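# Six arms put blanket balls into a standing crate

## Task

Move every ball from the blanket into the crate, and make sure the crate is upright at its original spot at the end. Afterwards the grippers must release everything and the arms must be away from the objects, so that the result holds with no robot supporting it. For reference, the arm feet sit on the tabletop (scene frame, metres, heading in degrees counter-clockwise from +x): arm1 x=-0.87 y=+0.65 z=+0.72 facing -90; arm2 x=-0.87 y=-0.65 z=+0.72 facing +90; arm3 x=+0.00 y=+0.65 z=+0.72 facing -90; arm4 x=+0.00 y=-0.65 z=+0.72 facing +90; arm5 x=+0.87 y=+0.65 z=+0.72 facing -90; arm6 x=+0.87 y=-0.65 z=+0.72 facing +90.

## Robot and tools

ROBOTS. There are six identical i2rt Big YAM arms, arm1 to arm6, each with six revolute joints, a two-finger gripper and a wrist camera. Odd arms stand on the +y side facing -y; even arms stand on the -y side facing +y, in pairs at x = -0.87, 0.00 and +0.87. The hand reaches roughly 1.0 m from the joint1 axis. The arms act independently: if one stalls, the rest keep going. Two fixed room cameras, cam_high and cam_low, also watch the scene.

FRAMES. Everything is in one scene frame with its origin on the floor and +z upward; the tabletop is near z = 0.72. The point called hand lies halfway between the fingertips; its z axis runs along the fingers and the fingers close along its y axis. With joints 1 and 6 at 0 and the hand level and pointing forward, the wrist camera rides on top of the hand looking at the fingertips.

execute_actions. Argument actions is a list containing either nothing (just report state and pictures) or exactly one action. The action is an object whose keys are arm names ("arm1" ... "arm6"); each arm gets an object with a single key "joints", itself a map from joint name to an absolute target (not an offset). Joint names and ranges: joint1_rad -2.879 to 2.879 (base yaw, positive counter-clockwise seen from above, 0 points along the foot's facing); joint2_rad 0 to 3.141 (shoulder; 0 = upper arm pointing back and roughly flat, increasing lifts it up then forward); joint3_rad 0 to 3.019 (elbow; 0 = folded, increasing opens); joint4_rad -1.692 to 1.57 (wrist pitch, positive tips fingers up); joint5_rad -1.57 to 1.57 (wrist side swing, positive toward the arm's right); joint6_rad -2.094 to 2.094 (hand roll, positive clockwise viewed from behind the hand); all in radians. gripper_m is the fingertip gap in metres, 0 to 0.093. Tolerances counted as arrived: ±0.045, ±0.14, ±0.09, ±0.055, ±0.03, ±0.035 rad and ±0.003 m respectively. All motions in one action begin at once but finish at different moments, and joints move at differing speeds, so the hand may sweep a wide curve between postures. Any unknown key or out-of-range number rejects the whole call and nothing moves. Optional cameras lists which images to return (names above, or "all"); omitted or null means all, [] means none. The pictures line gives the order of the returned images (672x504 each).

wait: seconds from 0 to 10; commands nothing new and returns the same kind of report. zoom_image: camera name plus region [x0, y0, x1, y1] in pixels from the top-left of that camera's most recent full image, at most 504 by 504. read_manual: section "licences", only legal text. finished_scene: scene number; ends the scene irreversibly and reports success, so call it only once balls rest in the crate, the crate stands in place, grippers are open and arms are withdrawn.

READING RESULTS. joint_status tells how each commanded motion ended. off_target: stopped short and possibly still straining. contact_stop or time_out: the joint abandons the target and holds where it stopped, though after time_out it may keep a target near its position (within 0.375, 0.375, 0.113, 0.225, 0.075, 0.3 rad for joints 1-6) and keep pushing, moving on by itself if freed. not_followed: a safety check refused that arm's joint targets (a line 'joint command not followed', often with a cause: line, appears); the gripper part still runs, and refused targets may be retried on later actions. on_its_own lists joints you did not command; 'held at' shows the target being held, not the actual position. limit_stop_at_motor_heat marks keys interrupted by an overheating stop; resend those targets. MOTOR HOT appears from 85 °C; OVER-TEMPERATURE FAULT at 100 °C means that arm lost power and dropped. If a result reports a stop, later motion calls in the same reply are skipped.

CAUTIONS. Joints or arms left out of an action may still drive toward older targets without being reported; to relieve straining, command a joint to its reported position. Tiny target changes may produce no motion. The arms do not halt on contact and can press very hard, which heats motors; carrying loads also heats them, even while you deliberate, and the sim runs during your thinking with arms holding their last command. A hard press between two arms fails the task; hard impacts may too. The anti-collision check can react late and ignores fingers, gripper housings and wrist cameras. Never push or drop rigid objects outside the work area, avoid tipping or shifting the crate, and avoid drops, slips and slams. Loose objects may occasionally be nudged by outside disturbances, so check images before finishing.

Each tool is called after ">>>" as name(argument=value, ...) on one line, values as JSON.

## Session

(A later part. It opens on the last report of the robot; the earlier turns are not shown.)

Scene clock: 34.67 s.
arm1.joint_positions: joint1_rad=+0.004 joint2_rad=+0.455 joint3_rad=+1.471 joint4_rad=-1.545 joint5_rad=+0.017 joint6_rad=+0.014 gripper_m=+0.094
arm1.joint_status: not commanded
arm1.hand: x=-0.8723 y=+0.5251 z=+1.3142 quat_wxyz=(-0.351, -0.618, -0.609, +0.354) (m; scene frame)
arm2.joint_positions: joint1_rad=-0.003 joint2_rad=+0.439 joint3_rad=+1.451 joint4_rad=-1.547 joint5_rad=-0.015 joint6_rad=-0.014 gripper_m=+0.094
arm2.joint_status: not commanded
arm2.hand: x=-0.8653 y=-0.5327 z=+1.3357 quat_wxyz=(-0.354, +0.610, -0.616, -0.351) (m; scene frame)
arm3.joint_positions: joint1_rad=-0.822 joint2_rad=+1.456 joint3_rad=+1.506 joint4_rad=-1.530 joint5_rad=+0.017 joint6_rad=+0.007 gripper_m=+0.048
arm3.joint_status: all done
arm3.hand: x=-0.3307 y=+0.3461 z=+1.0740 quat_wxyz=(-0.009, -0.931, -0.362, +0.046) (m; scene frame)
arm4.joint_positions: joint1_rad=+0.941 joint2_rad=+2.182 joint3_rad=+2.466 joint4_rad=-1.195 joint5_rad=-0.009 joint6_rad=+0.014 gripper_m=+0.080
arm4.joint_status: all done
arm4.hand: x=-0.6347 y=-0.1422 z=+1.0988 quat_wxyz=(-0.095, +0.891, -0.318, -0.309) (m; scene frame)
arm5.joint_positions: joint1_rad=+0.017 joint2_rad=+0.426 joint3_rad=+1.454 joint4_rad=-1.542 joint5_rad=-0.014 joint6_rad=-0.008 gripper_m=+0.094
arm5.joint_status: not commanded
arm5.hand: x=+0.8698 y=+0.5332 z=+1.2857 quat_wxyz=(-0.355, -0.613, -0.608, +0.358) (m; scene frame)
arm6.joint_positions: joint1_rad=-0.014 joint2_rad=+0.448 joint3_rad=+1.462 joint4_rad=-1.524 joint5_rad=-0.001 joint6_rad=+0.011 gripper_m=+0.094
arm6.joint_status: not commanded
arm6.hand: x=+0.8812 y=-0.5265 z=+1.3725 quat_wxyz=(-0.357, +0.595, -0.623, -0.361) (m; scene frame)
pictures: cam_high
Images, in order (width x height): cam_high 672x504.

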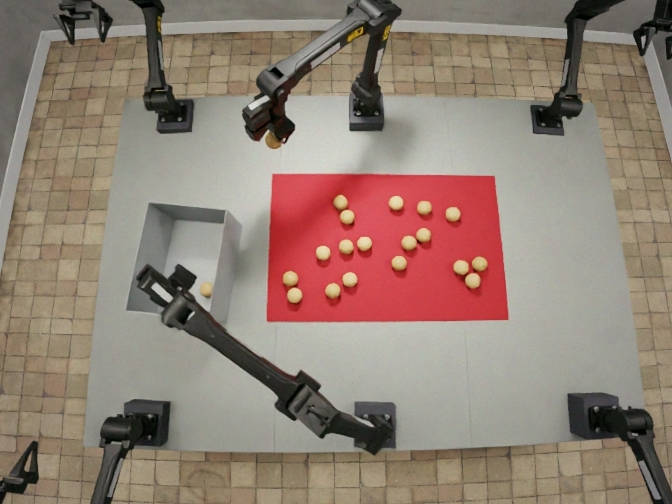

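>>> execute_actions(actions=[{"arm3":{"joints":{"joint2_rad":2.2,"joint3_rad":2.5,"joint4_rad":-1.2}},"arm4":{"joints":{"joint2_rad":1.45,"joint3_rad":1.5,"joint4_rad":-1.55,"gripper_m":0.094}}}], cameras=["cam_high","arm3_cam_wrist"])

Scene clock: 37.40 s.
arm1.joint_positions: joint1_rad=+0.004 joint2_rad=+0.455 joint3_rad=+1.471 joint4_rad=-1.545 joint5_rad=+0.017 joint6_rad=+0.014 gripper_m=+0.094
arm1.joint_status: not commanded
arm1.hand: x=-0.8723 y=+0.5251 z=+1.3142 quat_wxyz=(-0.351, -0.618, -0.609, +0.354) (m; scene frame)
arm2.joint_positions: joint1_rad=-0.003 joint2_rad=+0.439 joint3_rad=+1.451 joint4_rad=-1.547 joint5_rad=-0.015 joint6_rad=-0.014 gripper_m=+0.094
arm2.joint_status: not commanded
arm2.hand: x=-0.8653 y=-0.5327 z=+1.3357 quat_wxyz=(-0.354, +0.610, -0.616, -0.351) (m; scene frame)
arm3.joint_positions: joint1_rad=-0.822 joint2_rad=+2.187 joint3_rad=+2.457 joint4_rad=-1.219 joint5_rad=+0.017 joint6_rad=+0.007 gripper_m=+0.048
arm3.joint_status: all done
arm3.hand: x=-0.5924 y=+0.1020 z=+1.0886 quat_wxyz=(-0.106, -0.888, -0.343, +0.288) (m; scene frame)
arm4.joint_positions: joint1_rad=+0.941 joint2_rad=+1.444 joint3_rad=+1.498 joint4_rad=-1.536 joint5_rad=-0.009 joint6_rad=+0.014 gripper_m=+0.094
arm4.joint_status: all done
arm4.hand: x=-0.3468 y=-0.3713 z=+1.0757 quat_wxyz=(-0.004, +0.941, -0.336, -0.045) (m; scene frame)
arm5.joint_positions: joint1_rad=+0.017 joint2_rad=+0.426 joint3_rad=+1.454 joint4_rad=-1.542 joint5_rad=-0.014 joint6_rad=-0.008 gripper_m=+0.094
arm5.joint_status: not commanded
arm5.hand: x=+0.8698 y=+0.5332 z=+1.2857 quat_wxyz=(-0.355, -0.613, -0.608, +0.358) (m; scene frame)
arm6.joint_positions: joint1_rad=-0.014 joint2_rad=+0.448 joint3_rad=+1.462 joint4_rad=-1.524 joint5_rad=-0.001 joint6_rad=+0.011 gripper_m=+0.094
arm6.joint_status: not commanded
arm6.hand: x=+0.8812 y=-0.5265 z=+1.3725 quat_wxyz=(-0.357, +0.595, -0.623, -0.361) (m; scene frame)
pictures: arm3_cam_wrist, cam_high
Images, in order (width x height): arm3_cam_wrist 672x504, cam_high 672x504.

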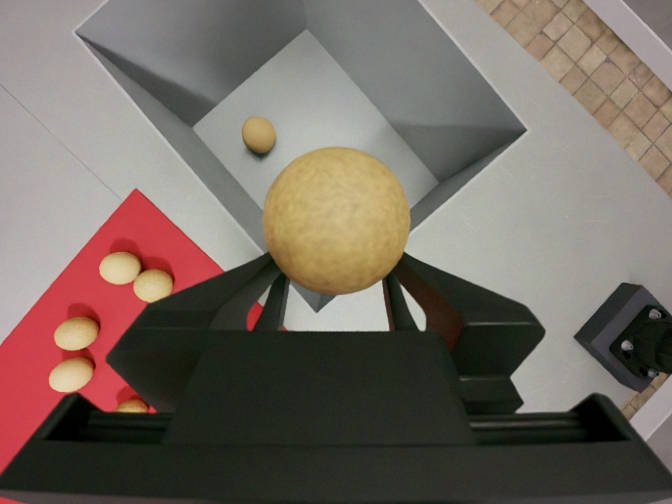

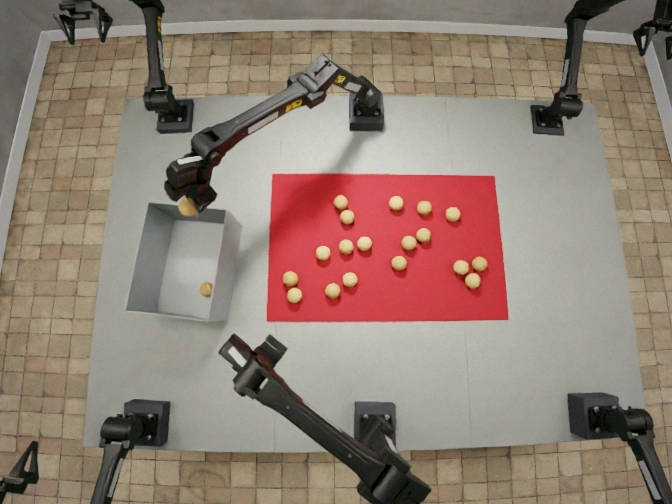

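>>> execute_actions(actions=[{"arm3":{"joints":{"joint1_rad":-0.81,"joint2_rad":2.5,"joint3_rad":2.68,"joint4_rad":-1.09}},"arm4":{"joints":{"joint1_rad":-0.61,"joint2_rad":2.03,"joint3_rad":1.95,"joint4_rad":-1.48}}}], cameras=["cam_high","arm3_cam_wrist","arm4_cam_wrist","cam_low"])

Scene clock: 39.93 s.
arm1.joint_positions: joint1_rad=+0.004 joint2_rad=+0.455 joint3_rad=+1.471 joint4_rad=-1.545 joint5_rad=+0.017 joint6_rad=+0.014 gripper_m=+0.094
arm1.joint_status: not commanded
arm1.hand: x=-0.8723 y=+0.5251 z=+1.3142 quat_wxyz=(-0.351, -0.618, -0.609, +0.354) (m; scene frame)
arm2.joint_positions: joint1_rad=-0.003 joint2_rad=+0.439 joint3_rad=+1.451 joint4_rad=-1.547 joint5_rad=-0.015 joint6_rad=-0.014 gripper_m=+0.094
arm2.joint_status: not commanded
arm2.hand: x=-0.8653 y=-0.5327 z=+1.3357 quat_wxyz=(-0.354, +0.610, -0.616, -0.351) (m; scene frame)
arm3.joint_positions: joint1_rad=-0.822 joint2_rad=+2.497 joint3_rad=+2.647 joint4_rad=-1.108 joint5_rad=+0.017 joint6_rad=+0.007 gripper_m=+0.048
arm3.joint_status: all done
arm3.hand: x=-0.6489 y=+0.0493 z=+0.9457 quat_wxyz=(-0.104, -0.889, -0.344, +0.284) (m; scene frame)
arm4.joint_positions: joint1_rad=-0.621 joint2_rad=+2.054 joint3_rad=+1.909 joint4_rad=-1.482 joint5_rad=-0.006 joint6_rad=+0.014 gripper_m=+0.094
arm4.joint_status: all done
arm4.hand: x=+0.3830 y=-0.1576 z=+0.9120 quat_wxyz=(+0.031, +0.432, -0.901, +0.013) (m; scene frame)
arm5.joint_positions: joint1_rad=+0.017 joint2_rad=+0.426 joint3_rad=+1.454 joint4_rad=-1.542 joint5_rad=-0.014 joint6_rad=-0.008 gripper_m=+0.094
arm5.joint_status: not commanded
arm5.hand: x=+0.8698 y=+0.5332 z=+1.2857 quat_wxyz=(-0.355, -0.613, -0.608, +0.358) (m; scene frame)
arm6.joint_positions: joint1_rad=-0.014 joint2_rad=+0.448 joint3_rad=+1.462 joint4_rad=-1.524 joint5_rad=-0.001 joint6_rad=+0.011 gripper_m=+0.094
arm6.joint_status: not commanded
arm6.hand: x=+0.8812 y=-0.5265 z=+1.3725 quat_wxyz=(-0.357, +0.595, -0.623, -0.361) (m; scene frame)
pictures: arm3_cam_wrist, arm4_cam_wrist, cam_high, cam_low
Images, in order (width x height): arm3_cam_wrist 672x504, arm4_cam_wrist 672x504, cam_high 672x504, cam_low 672x504.

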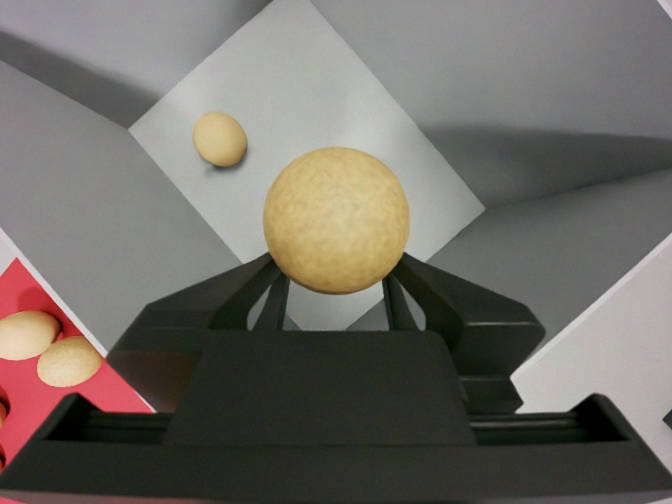

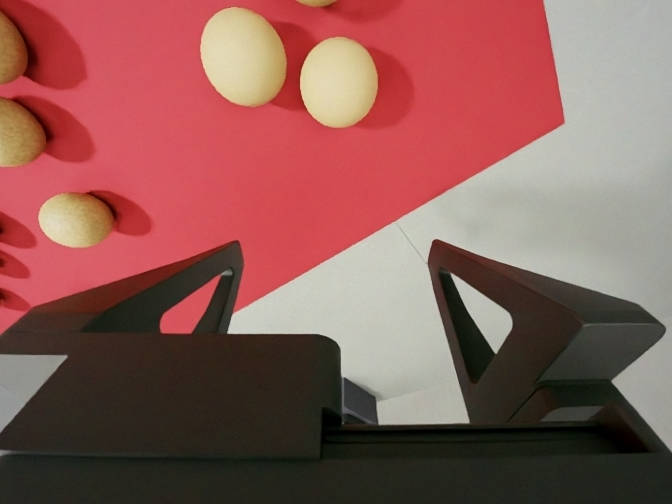

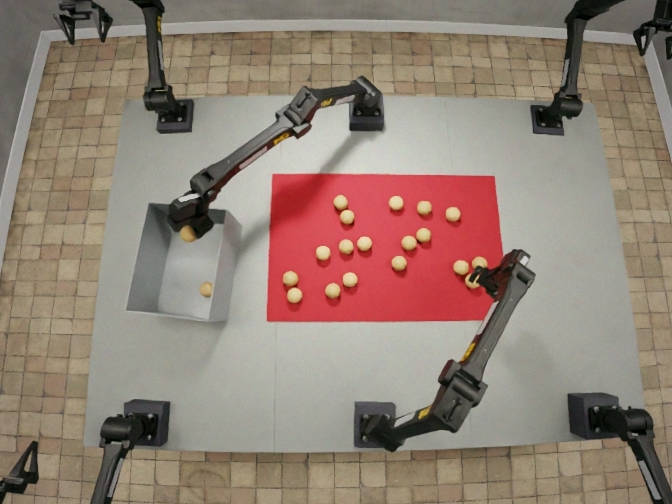

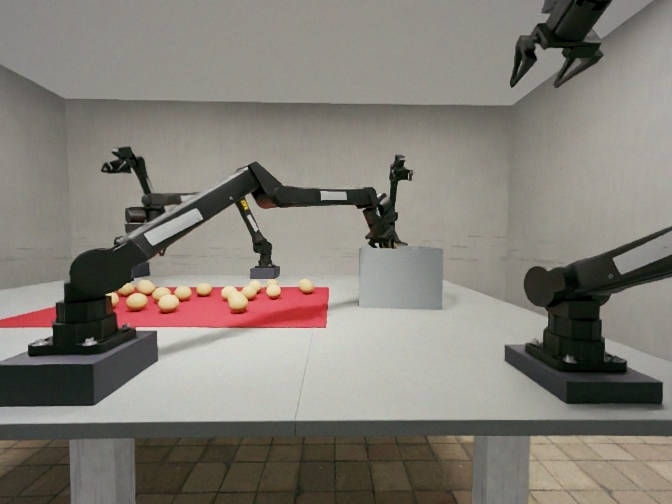

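>>> execute_actions(actions=[{"arm3":{"joints":{"joint2_rad":2.6,"joint4_rad":-1.15}},"arm4":{"joints":{"joint2_rad":2.195,"joint3_rad":1.975,"joint4_rad":-1.335,"joint6_rad":-0.7}}}], cameras=["arm3_cam_wrist","arm4_cam_wrist","cam_low"])

Scene clock: 43.10 s.
arm1.joint_positions: joint1_rad=+0.004 joint2_rad=+0.455 joint3_rad=+1.471 joint4_rad=-1.545 joint5_rad=+0.017 joint6_rad=+0.014 gripper_m=+0.094
arm1.joint_status: not commanded
arm1.hand: x=-0.8723 y=+0.5251 z=+1.3142 quat_wxyz=(-0.351, -0.618, -0.609, +0.354) (m; scene frame)
arm2.joint_positions: joint1_rad=-0.003 joint2_rad=+0.439 joint3_rad=+1.451 joint4_rad=-1.547 joint5_rad=-0.015 joint6_rad=-0.014 gripper_m=+0.094
arm2.joint_status: not commanded
arm2.hand: x=-0.8653 y=-0.5327 z=+1.3357 quat_wxyz=(-0.354, +0.610, -0.616, -0.351) (m; scene frame)
arm3.joint_positions: joint1_rad=-0.821 joint2_rad=+2.603 joint3_rad=+2.647 joint4_rad=-1.134 joint5_rad=+0.017 joint6_rad=+0.007 gripper_m=+0.048
arm3.joint_status: all done
arm3.hand: x=-0.6430 y=+0.0535 z=+0.8518 quat_wxyz=(-0.081, -0.905, -0.351, +0.225) (m; scene frame)
arm4.joint_positions: joint1_rad=-0.621 joint2_rad=+2.182 joint3_rad=+1.944 joint4_rad=-1.352 joint5_rad=-0.006 joint6_rad=-0.690 gripper_m=+0.094
arm4.joint_status: all done
arm4.hand: x=+0.4065 y=-0.1276 z=+0.8431 quat_wxyz=(+0.016, +0.717, -0.697, +0.000) (m; scene frame)
arm5.joint_positions: joint1_rad=+0.017 joint2_rad=+0.426 joint3_rad=+1.454 joint4_rad=-1.542 joint5_rad=-0.014 joint6_rad=-0.008 gripper_m=+0.094
arm5.joint_status: not commanded
arm5.hand: x=+0.8698 y=+0.5332 z=+1.2857 quat_wxyz=(-0.355, -0.613, -0.608, +0.358) (m; scene frame)
arm6.joint_positions: joint1_rad=-0.014 joint2_rad=+0.448 joint3_rad=+1.462 joint4_rad=-1.524 joint5_rad=-0.001 joint6_rad=+0.011 gripper_m=+0.094
arm6.joint_status: not commanded
arm6.hand: x=+0.8812 y=-0.5265 z=+1.3725 quat_wxyz=(-0.357, +0.595, -0.623, -0.361) (m; scene frame)
pictures: arm3_cam_wrist, arm4_cam_wrist, cam_low
Images, in order (width x height): arm3_cam_wrist 672x504, arm4_cam_wrist 672x504, cam_low 672x504.

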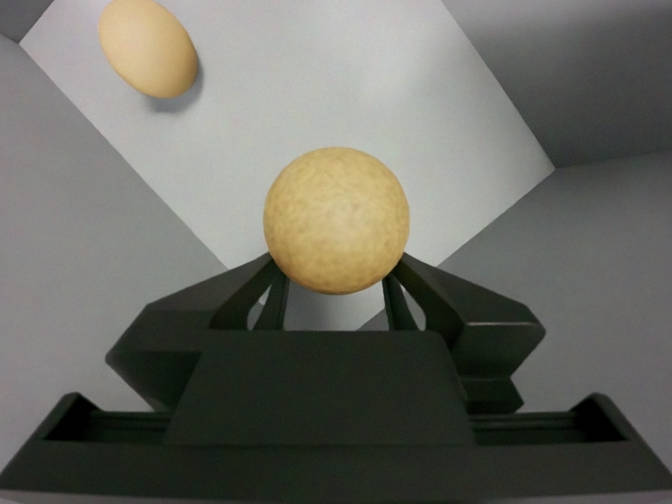

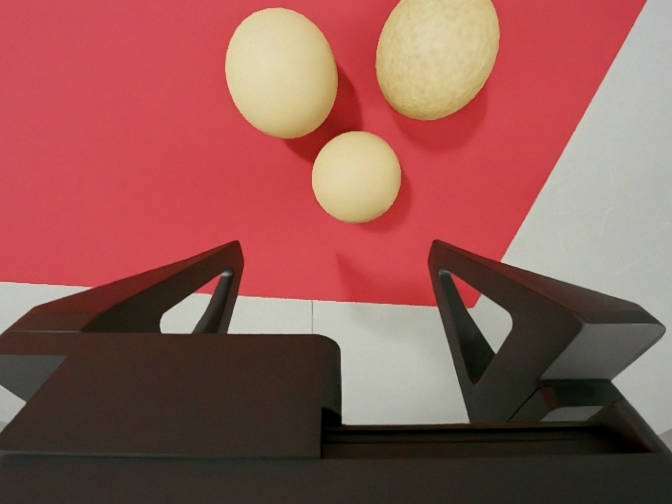

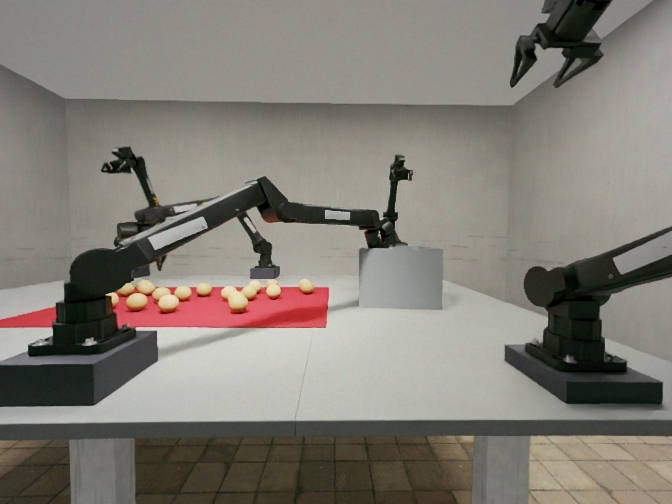

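>>> execute_actions(actions=[{"arm3":{"joints":{"gripper_m":0.08}},"arm4":{"joints":{"joint2_rad":2.288,"joint3_rad":1.915,"joint4_rad":-1.16}}}], cameras=["arm3_cam_wrist","arm4_cam_wrist"])

Scene clock: 45.33 s.
arm1.joint_positions: joint1_rad=+0.004 joint2_rad=+0.455 joint3_rad=+1.471 joint4_rad=-1.545 joint5_rad=+0.017 joint6_rad=+0.014 gripper_m=+0.094
arm1.joint_status: not commanded
arm1.hand: x=-0.8723 y=+0.5251 z=+1.3142 quat_wxyz=(-0.351, -0.618, -0.609, +0.354) (m; scene frame)
arm2.joint_positions: joint1_rad=-0.003 joint2_rad=+0.439 joint3_rad=+1.451 joint4_rad=-1.547 joint5_rad=-0.015 joint6_rad=-0.014 gripper_m=+0.094
arm2.joint_status: not commanded
arm2.hand: x=-0.8653 y=-0.5327 z=+1.3357 quat_wxyz=(-0.354, +0.610, -0.616, -0.351) (m; scene frame)
arm3.joint_positions: joint1_rad=-0.817 joint2_rad=+2.603 joint3_rad=+2.647 joint4_rad=-1.134 joint5_rad=+0.015 joint6_rad=+0.007 gripper_m=+0.080
arm3.joint_status: all done
arm3.hand: x=-0.6407 y=+0.0510 z=+0.8518 quat_wxyz=(-0.082, -0.904, -0.353, +0.225) (m; scene frame)
arm4.joint_positions: joint1_rad=-0.621 joint2_rad=+2.266 joint3_rad=+1.915 joint4_rad=-1.178 joint5_rad=-0.006 joint6_rad=-0.691 gripper_m=+0.094
arm4.joint_status: all done
arm4.hand: x=+0.4211 y=-0.1092 z=+0.7781 quat_wxyz=(-0.014, +0.717, -0.697, -0.004) (m; scene frame)
arm5.joint_positions: joint1_rad=+0.017 joint2_rad=+0.426 joint3_rad=+1.454 joint4_rad=-1.542 joint5_rad=-0.014 joint6_rad=-0.008 gripper_m=+0.094
arm5.joint_status: not commanded
arm5.hand: x=+0.8698 y=+0.5332 z=+1.2857 quat_wxyz=(-0.355, -0.613, -0.608, +0.358) (m; scene frame)
arm6.joint_positions: joint1_rad=-0.014 joint2_rad=+0.448 joint3_rad=+1.462 joint4_rad=-1.524 joint5_rad=-0.001 joint6_rad=+0.011 gripper_m=+0.094
arm6.joint_status: not commanded
arm6.hand: x=+0.8812 y=-0.5265 z=+1.3725 quat_wxyz=(-0.357, +0.595, -0.623, -0.361) (m; scene frame)
pictures: arm3_cam_wrist, arm4_cam_wrist
Images, in order (width x height): arm3_cam_wrist 672x504, arm4_cam_wrist 672x504.

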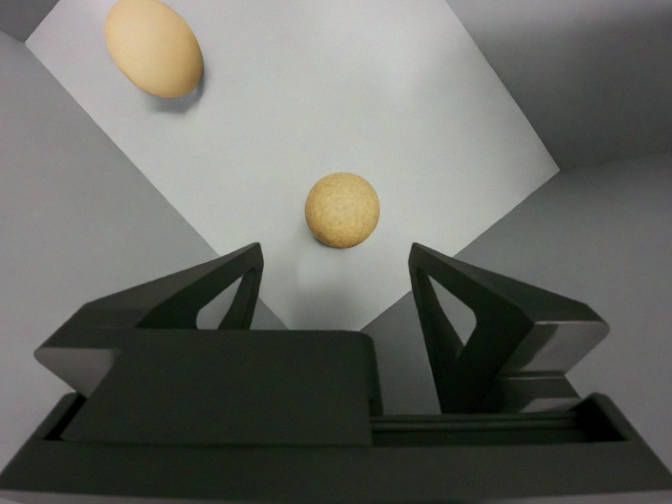

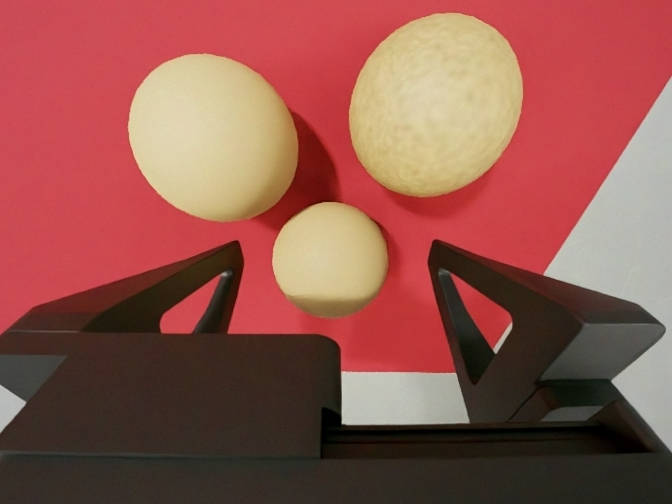

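>>> execute_actions(actions=[{"arm3":{"joints":{"joint2_rad":2.22,"joint3_rad":2.55,"joint4_rad":-1.2}},"arm4":{"joints":{"joint2_rad":2.325,"joint4_rad":-1.215}}}], cameras=["arm4_cam_wrist"])

Scene clock: 47.50 s.
arm1.joint_positions: joint1_rad=+0.004 joint2_rad=+0.455 joint3_rad=+1.471 joint4_rad=-1.545 joint5_rad=+0.017 joint6_rad=+0.014 gripper_m=+0.094
arm1.joint_status: not commanded
arm1.hand: x=-0.8723 y=+0.5251 z=+1.3142 quat_wxyz=(-0.351, -0.618, -0.609, +0.354) (m; scene frame)
arm2.joint_positions: joint1_rad=-0.003 joint2_rad=+0.439 joint3_rad=+1.451 joint4_rad=-1.547 joint5_rad=-0.015 joint6_rad=-0.014 gripper_m=+0.094
arm2.joint_status: not commanded
arm2.hand: x=-0.8653 y=-0.5327 z=+1.3357 quat_wxyz=(-0.354, +0.610, -0.616, -0.351) (m; scene frame)
arm3.joint_positions: joint1_rad=-0.812 joint2_rad=+2.223 joint3_rad=+2.550 joint4_rad=-1.183 joint5_rad=+0.016 joint6_rad=+0.007 gripper_m=+0.080
arm3.joint_status: all done
arm3.hand: x=-0.6023 y=+0.0818 z=+1.1132 quat_wxyz=(-0.124, -0.872, -0.342, +0.328) (m; scene frame)
arm4.joint_positions: joint1_rad=-0.621 joint2_rad=+2.285 joint3_rad=+1.915 joint4_rad=-1.199 joint5_rad=-0.006 joint6_rad=-0.691 gripper_m=+0.094
arm4.joint_status: all done
arm4.hand: x=+0.4162 y=-0.1154 z=+0.7655 quat_wxyz=(+0.005, +0.717, -0.697, -0.002) (m; scene frame)
arm5.joint_positions: joint1_rad=+0.017 joint2_rad=+0.426 joint3_rad=+1.454 joint4_rad=-1.542 joint5_rad=-0.014 joint6_rad=-0.008 gripper_m=+0.094
arm5.joint_status: not commanded
arm5.hand: x=+0.8698 y=+0.5332 z=+1.2857 quat_wxyz=(-0.355, -0.613, -0.608, +0.358) (m; scene frame)
arm6.joint_positions: joint1_rad=-0.014 joint2_rad=+0.448 joint3_rad=+1.462 joint4_rad=-1.524 joint5_rad=-0.001 joint6_rad=+0.011 gripper_m=+0.094
arm6.joint_status: not commanded
arm6.hand: x=+0.8812 y=-0.5265 z=+1.3725 quat_wxyz=(-0.357, +0.595, -0.623, -0.361) (m; scene frame)
pictures: arm4_cam_wrist
Images, in order (width x height): arm4_cam_wrist 672x504.

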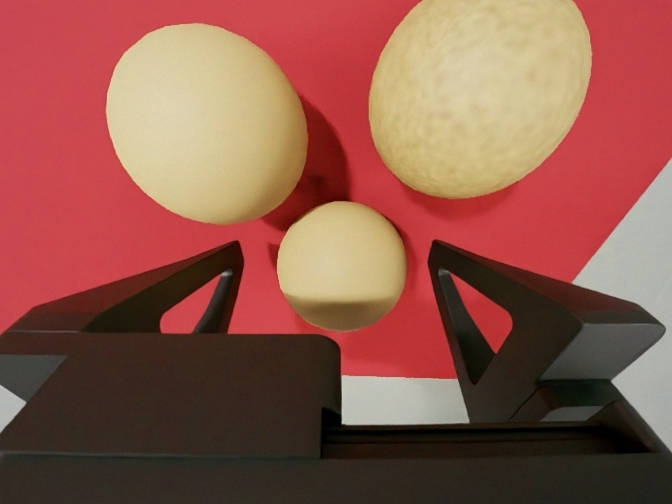

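>>> execute_actions(actions=[{"arm3":{"joints":{"joint1_rad":0.47,"joint2_rad":1.775,"joint3_rad":1.335,"joint4_rad":-1.105,"gripper_m":0.094}},"arm4":{"joints":{"joint2_rad":2.35}}}], cameras=["arm3_cam_wrist","arm4_cam_wrist","cam_high"])

Scene clock: 50.40 s.
arm1.joint_positions: joint1_rad=+0.004 joint2_rad=+0.455 joint3_rad=+1.471 joint4_rad=-1.545 joint5_rad=+0.017 joint6_rad=+0.014 gripper_m=+0.094
arm1.joint_status: not commanded
arm1.hand: x=-0.8723 y=+0.5251 z=+1.3142 quat_wxyz=(-0.351, -0.618, -0.609, +0.354) (m; scene frame)
arm2.joint_positions: joint1_rad=-0.003 joint2_rad=+0.439 joint3_rad=+1.451 joint4_rad=-1.547 joint5_rad=-0.015 joint6_rad=-0.014 gripper_m=+0.094
arm2.joint_status: not commanded
arm2.hand: x=-0.8653 y=-0.5327 z=+1.3357 quat_wxyz=(-0.354, +0.610, -0.616, -0.351) (m; scene frame)
arm3.joint_positions: joint1_rad=+0.474 joint2_rad=+1.776 joint3_rad=+1.335 joint4_rad=-1.104 joint5_rad=+0.014 joint6_rad=+0.007 gripper_m=+0.094
arm3.joint_status: all done
arm3.hand: x=+0.2342 y=+0.1889 z=+0.8634 quat_wxyz=(-0.007, -0.524, -0.852, +0.014) (m; scene frame)
arm4.joint_positions: joint1_rad=-0.621 joint2_rad=+2.312 joint3_rad=+1.915 joint4_rad=-1.199 joint5_rad=-0.006 joint6_rad=-0.691 gripper_m=+0.094
arm4.joint_status: all done
arm4.hand: x=+0.4136 y=-0.1188 z=+0.7481 quat_wxyz=(+0.019, +0.717, -0.697, +0.000) (m; scene frame)
arm5.joint_positions: joint1_rad=+0.017 joint2_rad=+0.426 joint3_rad=+1.454 joint4_rad=-1.542 joint5_rad=-0.014 joint6_rad=-0.008 gripper_m=+0.094
arm5.joint_status: not commanded
arm5.hand: x=+0.8698 y=+0.5332 z=+1.2857 quat_wxyz=(-0.355, -0.613, -0.608, +0.358) (m; scene frame)
arm6.joint_positions: joint1_rad=-0.014 joint2_rad=+0.448 joint3_rad=+1.462 joint4_rad=-1.524 joint5_rad=-0.001 joint6_rad=+0.011 gripper_m=+0.094
arm6.joint_status: not commanded
arm6.hand: x=+0.8812 y=-0.5265 z=+1.3725 quat_wxyz=(-0.357, +0.595, -0.623, -0.361) (m; scene frame)
pictures: arm3_cam_wrist, arm4_cam_wrist, cam_high
Images, in order (width x height): arm3_cam_wrist 672x504, arm4_cam_wrist 672x504, cam_high 672x504.

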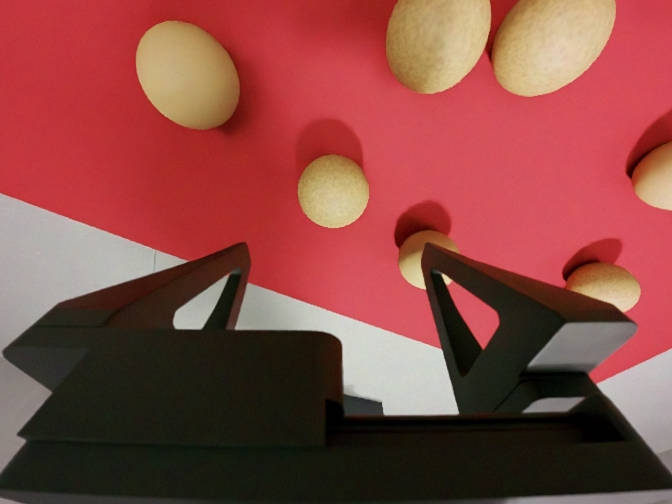

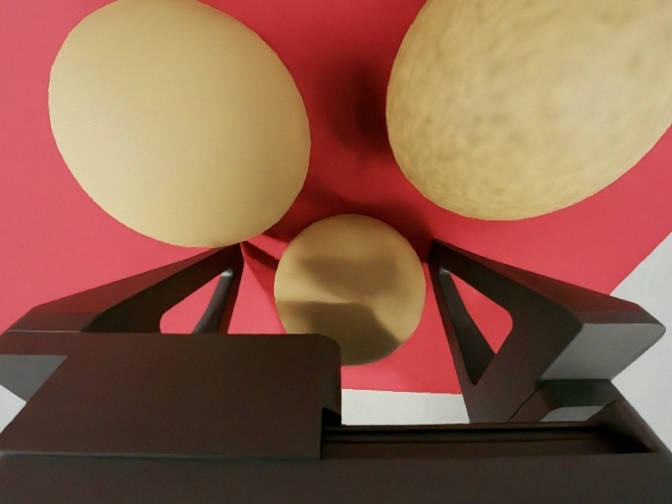

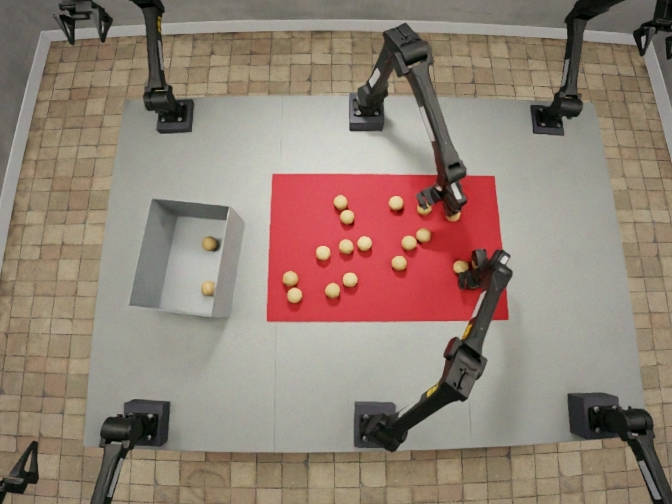

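>>> execute_actions(actions=[{"arm3":{"joints":{"joint2_rad":1.91,"joint3_rad":1.197,"joint4_rad":-0.835}},"arm4":{"joints":{"gripper_m":0.035}}}], cameras=["arm3_cam_wrist","arm4_cam_wrist","cam_high"])

>>> zoom_image(camera="cam_high", region=[100, 180, 280, 340])

Scene clock: 53.23 s.
arm1.joint_positions: joint1_rad=+0.004 joint2_rad=+0.455 joint3_rad=+1.471 joint4_rad=-1.545 joint5_rad=+0.017 joint6_rad=+0.014 gripper_m=+0.094
arm1.joint_status: not commanded
arm1.hand: x=-0.8723 y=+0.5251 z=+1.3142 quat_wxyz=(-0.351, -0.618, -0.609, +0.354) (m; scene frame)
arm2.joint_positions: joint1_rad=-0.003 joint2_rad=+0.439 joint3_rad=+1.451 joint4_rad=-1.547 joint5_rad=-0.015 joint6_rad=-0.014 gripper_m=+0.094
arm2.joint_status: not commanded
arm2.hand: x=-0.8653 y=-0.5327 z=+1.3357 quat_wxyz=(-0.354, +0.610, -0.616, -0.351) (m; scene frame)
arm3.joint_positions: joint1_rad=+0.474 joint2_rad=+1.911 joint3_rad=+1.189 joint4_rad=-0.854 joint5_rad=+0.014 joint6_rad=+0.007 gripper_m=+0.094
arm3.joint_status: all done
arm3.hand: x=+0.2251 y=+0.2060 z=+0.7514 quat_wxyz=(+0.006, -0.524, -0.852, +0.006) (m; scene frame)
arm4.joint_positions: joint1_rad=-0.621 joint2_rad=+2.312 joint3_rad=+1.915 joint4_rad=-1.199 joint5_rad=-0.006 joint6_rad=-0.692 gripper_m=+0.054
arm4.joint_status: gripper_m off_target (ended at +0.054, target +0.035)
arm4.hand: x=+0.4136 y=-0.1187 z=+0.7481 quat_wxyz=(+0.019, +0.717, -0.697, +0.000) (m; scene frame)
arm5.joint_positions: joint1_rad=+0.017 joint2_rad=+0.426 joint3_rad=+1.454 joint4_rad=-1.542 joint5_rad=-0.014 joint6_rad=-0.008 gripper_m=+0.094
arm5.joint_status: not commanded
arm5.hand: x=+0.8698 y=+0.5332 z=+1.2857 quat_wxyz=(-0.355, -0.613, -0.608, +0.358) (m; scene frame)
arm6.joint_positions: joint1_rad=-0.014 joint2_rad=+0.448 joint3_rad=+1.462 joint4_rad=-1.524 joint5_rad=-0.001 joint6_rad=+0.011 gripper_m=+0.094
arm6.joint_status: not commanded
arm6.hand: x=+0.8812 y=-0.5265 z=+1.3725 quat_wxyz=(-0.357, +0.595, -0.623, -0.361) (m; scene frame)
pictures: arm3_cam_wrist, arm4_cam_wrist, cam_high
Images, in order (width x height): arm3_cam_wrist 672x504, arm4_cam_wrist 672x504, cam_high 672x504.

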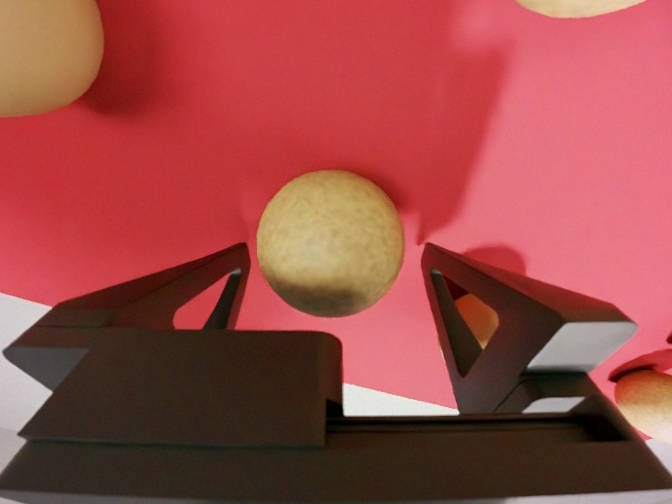

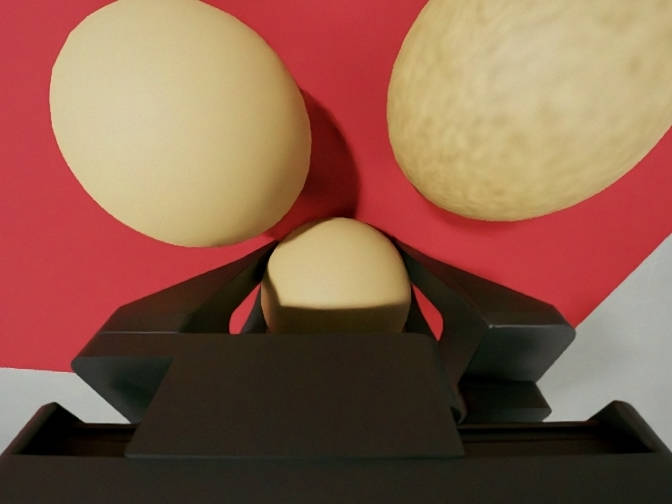

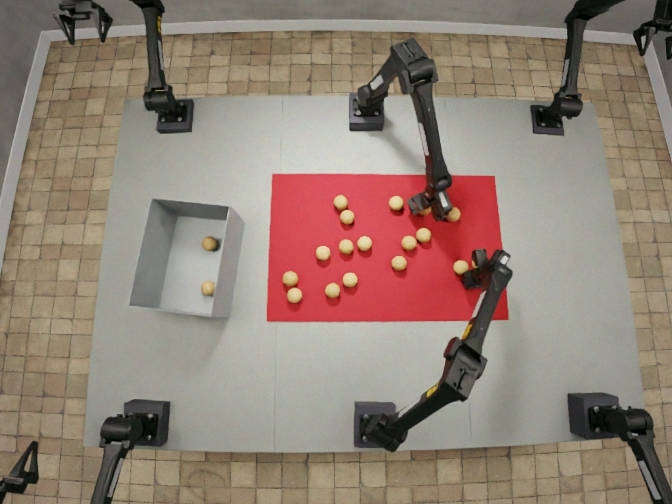

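Region (100, 180, 280, 340) of cam_high's 672x504 image, scaled by 2.800, with more detail than that image has.

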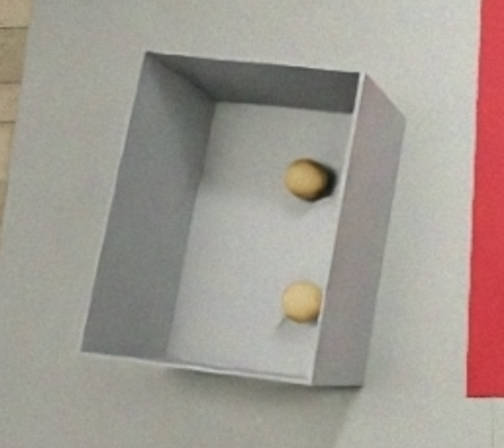

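>>> execute_actions(actions=[{"arm3":{"joints":{"gripper_m":0.035}},"arm4":{"joints":{"joint2_rad":1.75,"joint3_rad":1.75,"joint4_rad":-1.5}}}], cameras=["arm3_cam_wrist","arm4_cam_wrist"])

Scene clock: 55.77 s.
arm1.joint_positions: joint1_rad=+0.004 joint2_rad=+0.455 joint3_rad=+1.471 joint4_rad=-1.545 joint5_rad=+0.017 joint6_rad=+0.014 gripper_m=+0.094
arm1.joint_status: not commanded
arm1.hand: x=-0.8723 y=+0.5251 z=+1.3142 quat_wxyz=(-0.351, -0.618, -0.609, +0.354) (m; scene frame)
arm2.joint_positions: joint1_rad=-0.003 joint2_rad=+0.439 joint3_rad=+1.451 joint4_rad=-1.547 joint5_rad=-0.015 joint6_rad=-0.014 gripper_m=+0.094
arm2.joint_status: not commanded
arm2.hand: x=-0.8653 y=-0.5327 z=+1.3357 quat_wxyz=(-0.354, +0.610, -0.616, -0.351) (m; scene frame)
arm3.joint_positions: joint1_rad=+0.474 joint2_rad=+1.911 joint3_rad=+1.189 joint4_rad=-0.853 joint5_rad=+0.015 joint6_rad=+0.007 gripper_m=+0.055
arm3.joint_status: gripper_m off_target (ended at +0.055, target +0.035)
arm3.hand: x=+0.2251 y=+0.2059 z=+0.7514 quat_wxyz=(+0.006, -0.524, -0.852, +0.006) (m; scene frame)
arm4.joint_positions: joint1_rad=-0.621 joint2_rad=+1.731 joint3_rad=+1.743 joint4_rad=-1.485 joint5_rad=-0.006 joint6_rad=-0.692 gripper_m=+0.054
arm4.joint_status: all done
arm4.hand: x=+0.3426 y=-0.2091 z=+1.0322 quat_wxyz=(-0.042, +0.717, -0.696, -0.007) (m; scene frame)
arm5.joint_positions: joint1_rad=+0.017 joint2_rad=+0.426 joint3_rad=+1.454 joint4_rad=-1.542 joint5_rad=-0.014 joint6_rad=-0.008 gripper_m=+0.094
arm5.joint_status: not commanded
arm5.hand: x=+0.8698 y=+0.5332 z=+1.2857 quat_wxyz=(-0.355, -0.613, -0.608, +0.358) (m; scene frame)
arm6.joint_positions: joint1_rad=-0.014 joint2_rad=+0.448 joint3_rad=+1.462 joint4_rad=-1.524 joint5_rad=-0.001 joint6_rad=+0.011 gripper_m=+0.094
arm6.joint_status: not commanded
arm6.hand: x=+0.8812 y=-0.5265 z=+1.3725 quat_wxyz=(-0.357, +0.595, -0.623, -0.361) (m; scene frame)
pictures: arm3_cam_wrist, arm4_cam_wrist
Images, in order (width x height): arm3_cam_wrist 672x504, arm4_cam_wrist 672x504.

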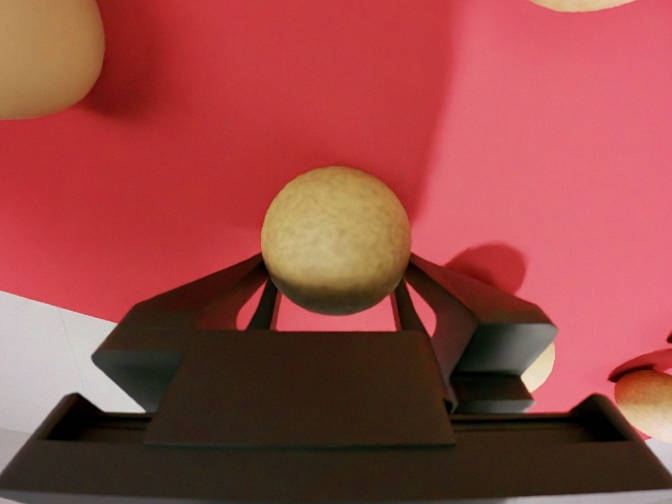

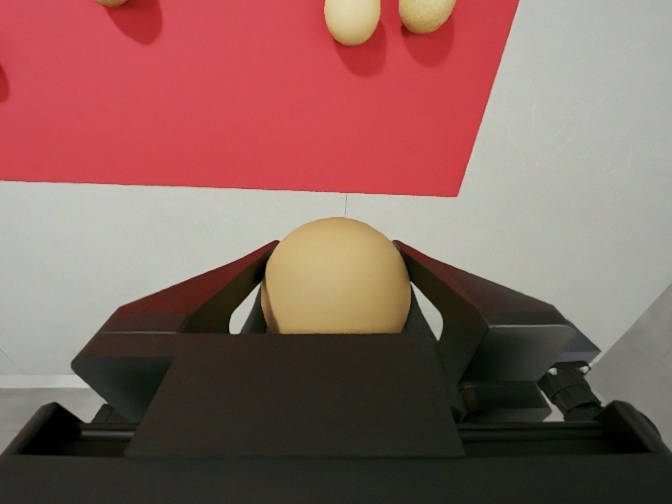

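>>> execute_actions(actions=[{"arm3":{"joints":{"joint2_rad":1.5,"joint3_rad":1.35,"joint4_rad":-1.4}},"arm4":{"joints":{"joint1_rad":0.96,"joint2_rad":2.2,"joint3_rad":2.5,"joint4_rad":-1.2,"joint6_rad":0.0}}}], cameras=["cam_high","arm4_cam_wrist"])

Scene clock: 59.40 s.
arm1.joint_positions: joint1_rad=+0.004 joint2_rad=+0.455 joint3_rad=+1.471 joint4_rad=-1.545 joint5_rad=+0.017 joint6_rad=+0.014 gripper_m=+0.094
arm1.joint_status: not commanded
arm1.hand: x=-0.8723 y=+0.5251 z=+1.3142 quat_wxyz=(-0.351, -0.618, -0.609, +0.354) (m; scene frame)
arm2.joint_positions: joint1_rad=-0.003 joint2_rad=+0.439 joint3_rad=+1.451 joint4_rad=-1.547 joint5_rad=-0.015 joint6_rad=-0.014 gripper_m=+0.094
arm2.joint_status: not commanded
arm2.hand: x=-0.8653 y=-0.5327 z=+1.3357 quat_wxyz=(-0.354, +0.610, -0.616, -0.351) (m; scene frame)
arm3.joint_positions: joint1_rad=+0.474 joint2_rad=+1.500 joint3_rad=+1.334 joint4_rad=-1.382 joint5_rad=+0.015 joint6_rad=+0.007 gripper_m=+0.055
arm3.joint_status: all done
arm3.hand: x=+0.2012 y=+0.2531 z=+0.9888 quat_wxyz=(-0.005, -0.524, -0.852, +0.013) (m; scene frame)
arm4.joint_positions: joint1_rad=+0.958 joint2_rad=+2.221 joint3_rad=+2.459 joint4_rad=-1.202 joint5_rad=-0.010 joint6_rad=-0.009 gripper_m=+0.054
arm4.joint_status: all done
arm4.hand: x=-0.6472 y=-0.1514 z=+1.0632 quat_wxyz=(-0.087, +0.905, -0.303, -0.285) (m; scene frame)
arm5.joint_positions: joint1_rad=+0.017 joint2_rad=+0.426 joint3_rad=+1.454 joint4_rad=-1.542 joint5_rad=-0.014 joint6_rad=-0.008 gripper_m=+0.094
arm5.joint_status: not commanded
arm5.hand: x=+0.8698 y=+0.5332 z=+1.2857 quat_wxyz=(-0.355, -0.613, -0.608, +0.358) (m; scene frame)
arm6.joint_positions: joint1_rad=-0.014 joint2_rad=+0.448 joint3_rad=+1.462 joint4_rad=-1.524 joint5_rad=-0.001 joint6_rad=+0.011 gripper_m=+0.094
arm6.joint_status: not commanded
arm6.hand: x=+0.8812 y=-0.5265 z=+1.3725 quat_wxyz=(-0.357, +0.595, -0.623, -0.361) (m; scene frame)
pictures: arm4_cam_wrist, cam_high
Images, in order (width x height): arm4_cam_wrist 672x504, cam_high 672x504.

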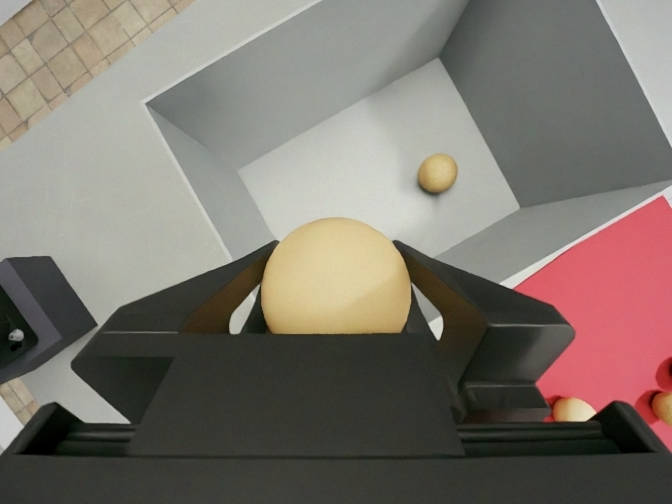

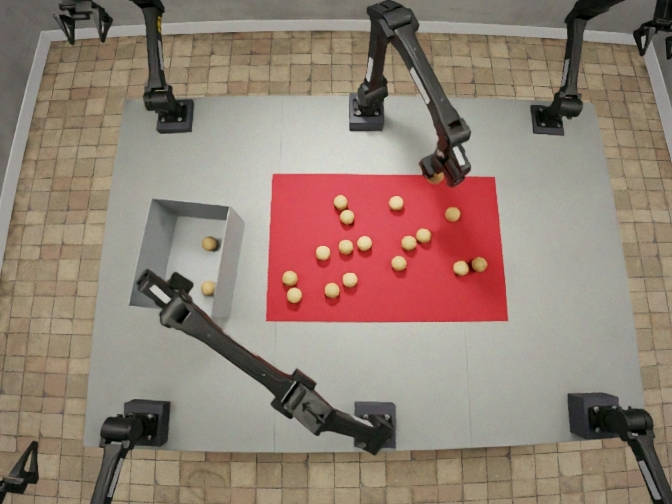

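>>> execute_actions(actions=[{"arm4":{"joints":{"joint1_rad":0.9,"joint2_rad":2.58,"joint3_rad":2.68,"joint4_rad":-1.13}},"arm3":{"joints":{"joint1_rad":-0.8,"joint2_rad":1.45,"joint3_rad":1.5,"joint4_rad":-1.55}}}], cameras=["cam_high","arm4_cam_wrist"])

Scene clock: 61.60 s.
arm1.joint_positions: joint1_rad=+0.004 joint2_rad=+0.455 joint3_rad=+1.471 joint4_rad=-1.545 joint5_rad=+0.017 joint6_rad=+0.014 gripper_m=+0.094
arm1.joint_status: not commanded
arm1.hand: x=-0.8723 y=+0.5251 z=+1.3142 quat_wxyz=(-0.351, -0.618, -0.609, +0.354) (m; scene frame)
arm2.joint_positions: joint1_rad=-0.003 joint2_rad=+0.439 joint3_rad=+1.451 joint4_rad=-1.547 joint5_rad=-0.015 joint6_rad=-0.014 gripper_m=+0.094
arm2.joint_status: not commanded
arm2.hand: x=-0.8653 y=-0.5327 z=+1.3357 quat_wxyz=(-0.354, +0.610, -0.616, -0.351) (m; scene frame)
arm3.joint_positions: joint1_rad=-0.801 joint2_rad=+1.449 joint3_rad=+1.467 joint4_rad=-1.532 joint5_rad=+0.017 joint6_rad=+0.007 gripper_m=+0.055
arm3.joint_status: all done
arm3.hand: x=-0.3169 y=+0.3465 z=+1.0614 quat_wxyz=(-0.003, -0.928, -0.372, +0.030) (m; scene frame)
arm4.joint_positions: joint1_rad=+0.896 joint2_rad=+2.599 joint3_rad=+2.654 joint4_rad=-1.142 joint5_rad=-0.010 joint6_rad=-0.008 gripper_m=+0.054
arm4.joint_status: all done
arm4.hand: x=-0.6618 y=-0.0744 z=+0.8549 quat_wxyz=(-0.074, +0.911, -0.337, -0.227) (m; scene frame)
arm5.joint_positions: joint1_rad=+0.017 joint2_rad=+0.426 joint3_rad=+1.454 joint4_rad=-1.542 joint5_rad=-0.014 joint6_rad=-0.008 gripper_m=+0.094
arm5.joint_status: not commanded
arm5.hand: x=+0.8698 y=+0.5332 z=+1.2857 quat_wxyz=(-0.355, -0.613, -0.608, +0.358) (m; scene frame)
arm6.joint_positions: joint1_rad=-0.014 joint2_rad=+0.448 joint3_rad=+1.462 joint4_rad=-1.524 joint5_rad=-0.001 joint6_rad=+0.011 gripper_m=+0.094
arm6.joint_status: not commanded
arm6.hand: x=+0.8812 y=-0.5265 z=+1.3725 quat_wxyz=(-0.357, +0.595, -0.623, -0.361) (m; scene frame)
pictures: arm4_cam_wrist, cam_high
Images, in order (width x height): arm4_cam_wrist 672x504, cam_high 672x504.

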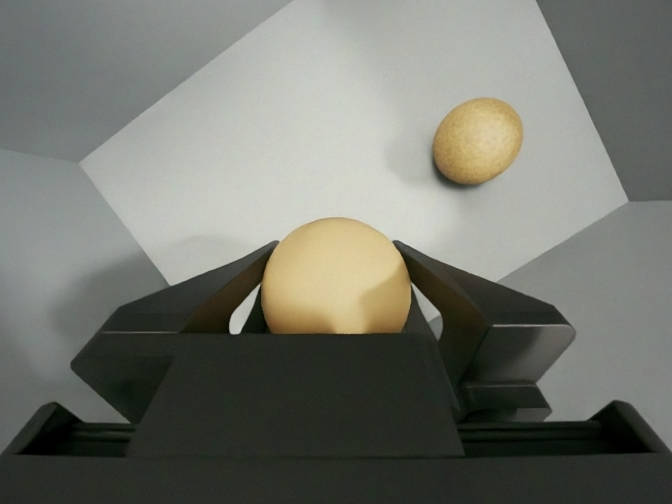

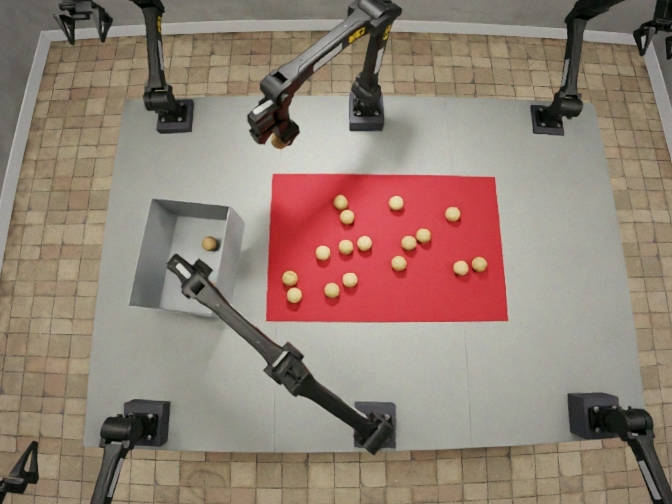

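>>> execute_actions(actions=[{"arm4":{"joints":{"gripper_m":0.072}}}], cameras=[])

>>> execute_actions(actions=[{"arm4":{"joints":{"joint2_rad":2.25}}}], cameras=["cam_high"])

Scene clock: 62.47 s.
arm1.joint_positions: joint1_rad=+0.004 joint2_rad=+0.455 joint3_rad=+1.471 joint4_rad=-1.545 joint5_rad=+0.017 joint6_rad=+0.014 gripper_m=+0.094
arm1.joint_status: not commanded
arm1.hand: x=-0.8723 y=+0.5251 z=+1.3142 quat_wxyz=(-0.351, -0.618, -0.609, +0.354) (m; scene frame)
arm2.joint_positions: joint1_rad=-0.003 joint2_rad=+0.439 joint3_rad=+1.451 joint4_rad=-1.547 joint5_rad=-0.015 joint6_rad=-0.014 gripper_m=+0.094
arm2.joint_status: not commanded
arm2.hand: x=-0.8653 y=-0.5327 z=+1.3357 quat_wxyz=(-0.354, +0.610, -0.616, -0.351) (m; scene frame)
arm3.joint_positions: joint1_rad=-0.801 joint2_rad=+1.449 joint3_rad=+1.467 joint4_rad=-1.532 joint5_rad=+0.017 joint6_rad=+0.007 gripper_m=+0.055
arm3.joint_status: not commanded
arm3.hand: x=-0.3169 y=+0.3465 z=+1.0614 quat_wxyz=(-0.003, -0.928, -0.372, +0.030) (m; scene frame)
arm4.joint_positions: joint1_rad=+0.896 joint2_rad=+2.599 joint3_rad=+2.654 joint4_rad=-1.142 joint5_rad=-0.010 joint6_rad=-0.008 gripper_m=+0.072
arm4.joint_status: all done
arm4.hand: x=-0.6618 y=-0.0744 z=+0.8549 quat_wxyz=(-0.074, +0.911, -0.337, -0.227) (m; scene frame)
arm5.joint_positions: joint1_rad=+0.017 joint2_rad=+0.426 joint3_rad=+1.454 joint4_rad=-1.542 joint5_rad=-0.014 joint6_rad=-0.008 gripper_m=+0.094
arm5.joint_status: not commanded
arm5.hand: x=+0.8698 y=+0.5332 z=+1.2857 quat_wxyz=(-0.355, -0.613, -0.608, +0.358) (m; scene frame)
arm6.joint_positions: joint1_rad=-0.014 joint2_rad=+0.448 joint3_rad=+1.462 joint4_rad=-1.524 joint5_rad=-0.001 joint6_rad=+0.011 gripper_m=+0.094
arm6.joint_status: not commanded
arm6.hand: x=+0.8812 y=-0.5265 z=+1.3725 quat_wxyz=(-0.357, +0.595, -0.623, -0.361) (m; scene frame)
pictures: none
No camera images: the call's "cameras" was empty. Leave "cameras" out to get every camera's image.

Scene clock: 64.20 s.
arm1.joint_positions: joint1_rad=+0.004 joint2_rad=+0.455 joint3_rad=+1.471 joint4_rad=-1.545 joint5_rad=+0.017 joint6_rad=+0.014 gripper_m=+0.094
arm1.joint_status: not commanded
arm1.hand: x=-0.8723 y=+0.5251 z=+1.3142 quat_wxyz=(-0.351, -0.618, -0.609, +0.354) (m; scene frame)
arm2.joint_positions: joint1_rad=-0.003 joint2_rad=+0.439 joint3_rad=+1.451 joint4_rad=-1.547 joint5_rad=-0.015 joint6_rad=-0.014 gripper_m=+0.094
arm2.joint_status: not commanded
arm2.hand: x=-0.8653 y=-0.5327 z=+1.3357 quat_wxyz=(-0.354, +0.610, -0.616, -0.351) (m; scene frame)
arm3.joint_positions: joint1_rad=-0.801 joint2_rad=+1.449 joint3_rad=+1.467 joint4_rad=-1.532 joint5_rad=+0.017 joint6_rad=+0.007 gripper_m=+0.055
arm3.joint_status: not commanded
arm3.hand: x=-0.3169 y=+0.3465 z=+1.0614 quat_wxyz=(-0.003, -0.928, -0.372, +0.030) (m; scene frame)
arm4.joint_positions: joint1_rad=+0.896 joint2_rad=+2.224 joint3_rad=+2.684 joint4_rad=-1.142 joint5_rad=-0.010 joint6_rad=-0.008 gripper_m=+0.072
arm4.joint_status: all done
arm4.hand: x=-0.6310 y=-0.0957 z=+1.1884 quat_wxyz=(-0.143, +0.847, -0.314, -0.405) (m; scene frame)
arm5.joint_positions: joint1_rad=+0.017 joint2_rad=+0.426 joint3_rad=+1.454 joint4_rad=-1.542 joint5_rad=-0.014 joint6_rad=-0.008 gripper_m=+0.094
arm5.joint_status: not commanded
arm5.hand: x=+0.8698 y=+0.5332 z=+1.2857 quat_wxyz=(-0.355, -0.613, -0.608, +0.358) (m; scene frame)
arm6.joint_positions: joint1_rad=-0.014 joint2_rad=+0.448 joint3_rad=+1.462 joint4_rad=-1.524 joint5_rad=-0.001 joint6_rad=+0.011 gripper_m=+0.094
arm6.joint_status: not commanded
arm6.hand: x=+0.8812 y=-0.5265 z=+1.3725 quat_wxyz=(-0.357, +0.595, -0.623, -0.361) (m; scene frame)
pictures: cam_high
Images, in order (width x height): cam_high 672x504.

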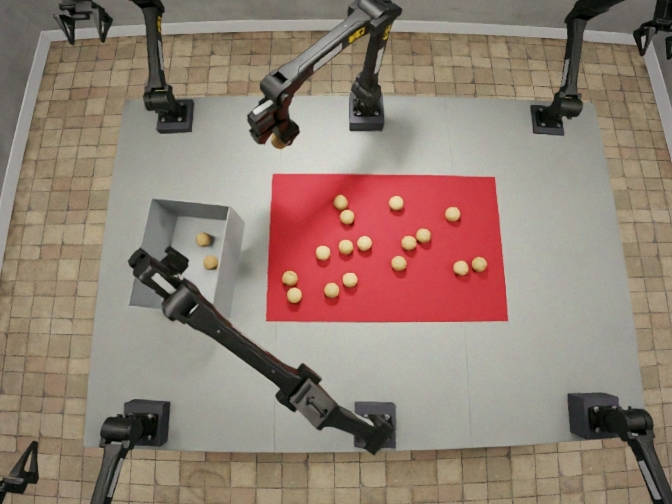

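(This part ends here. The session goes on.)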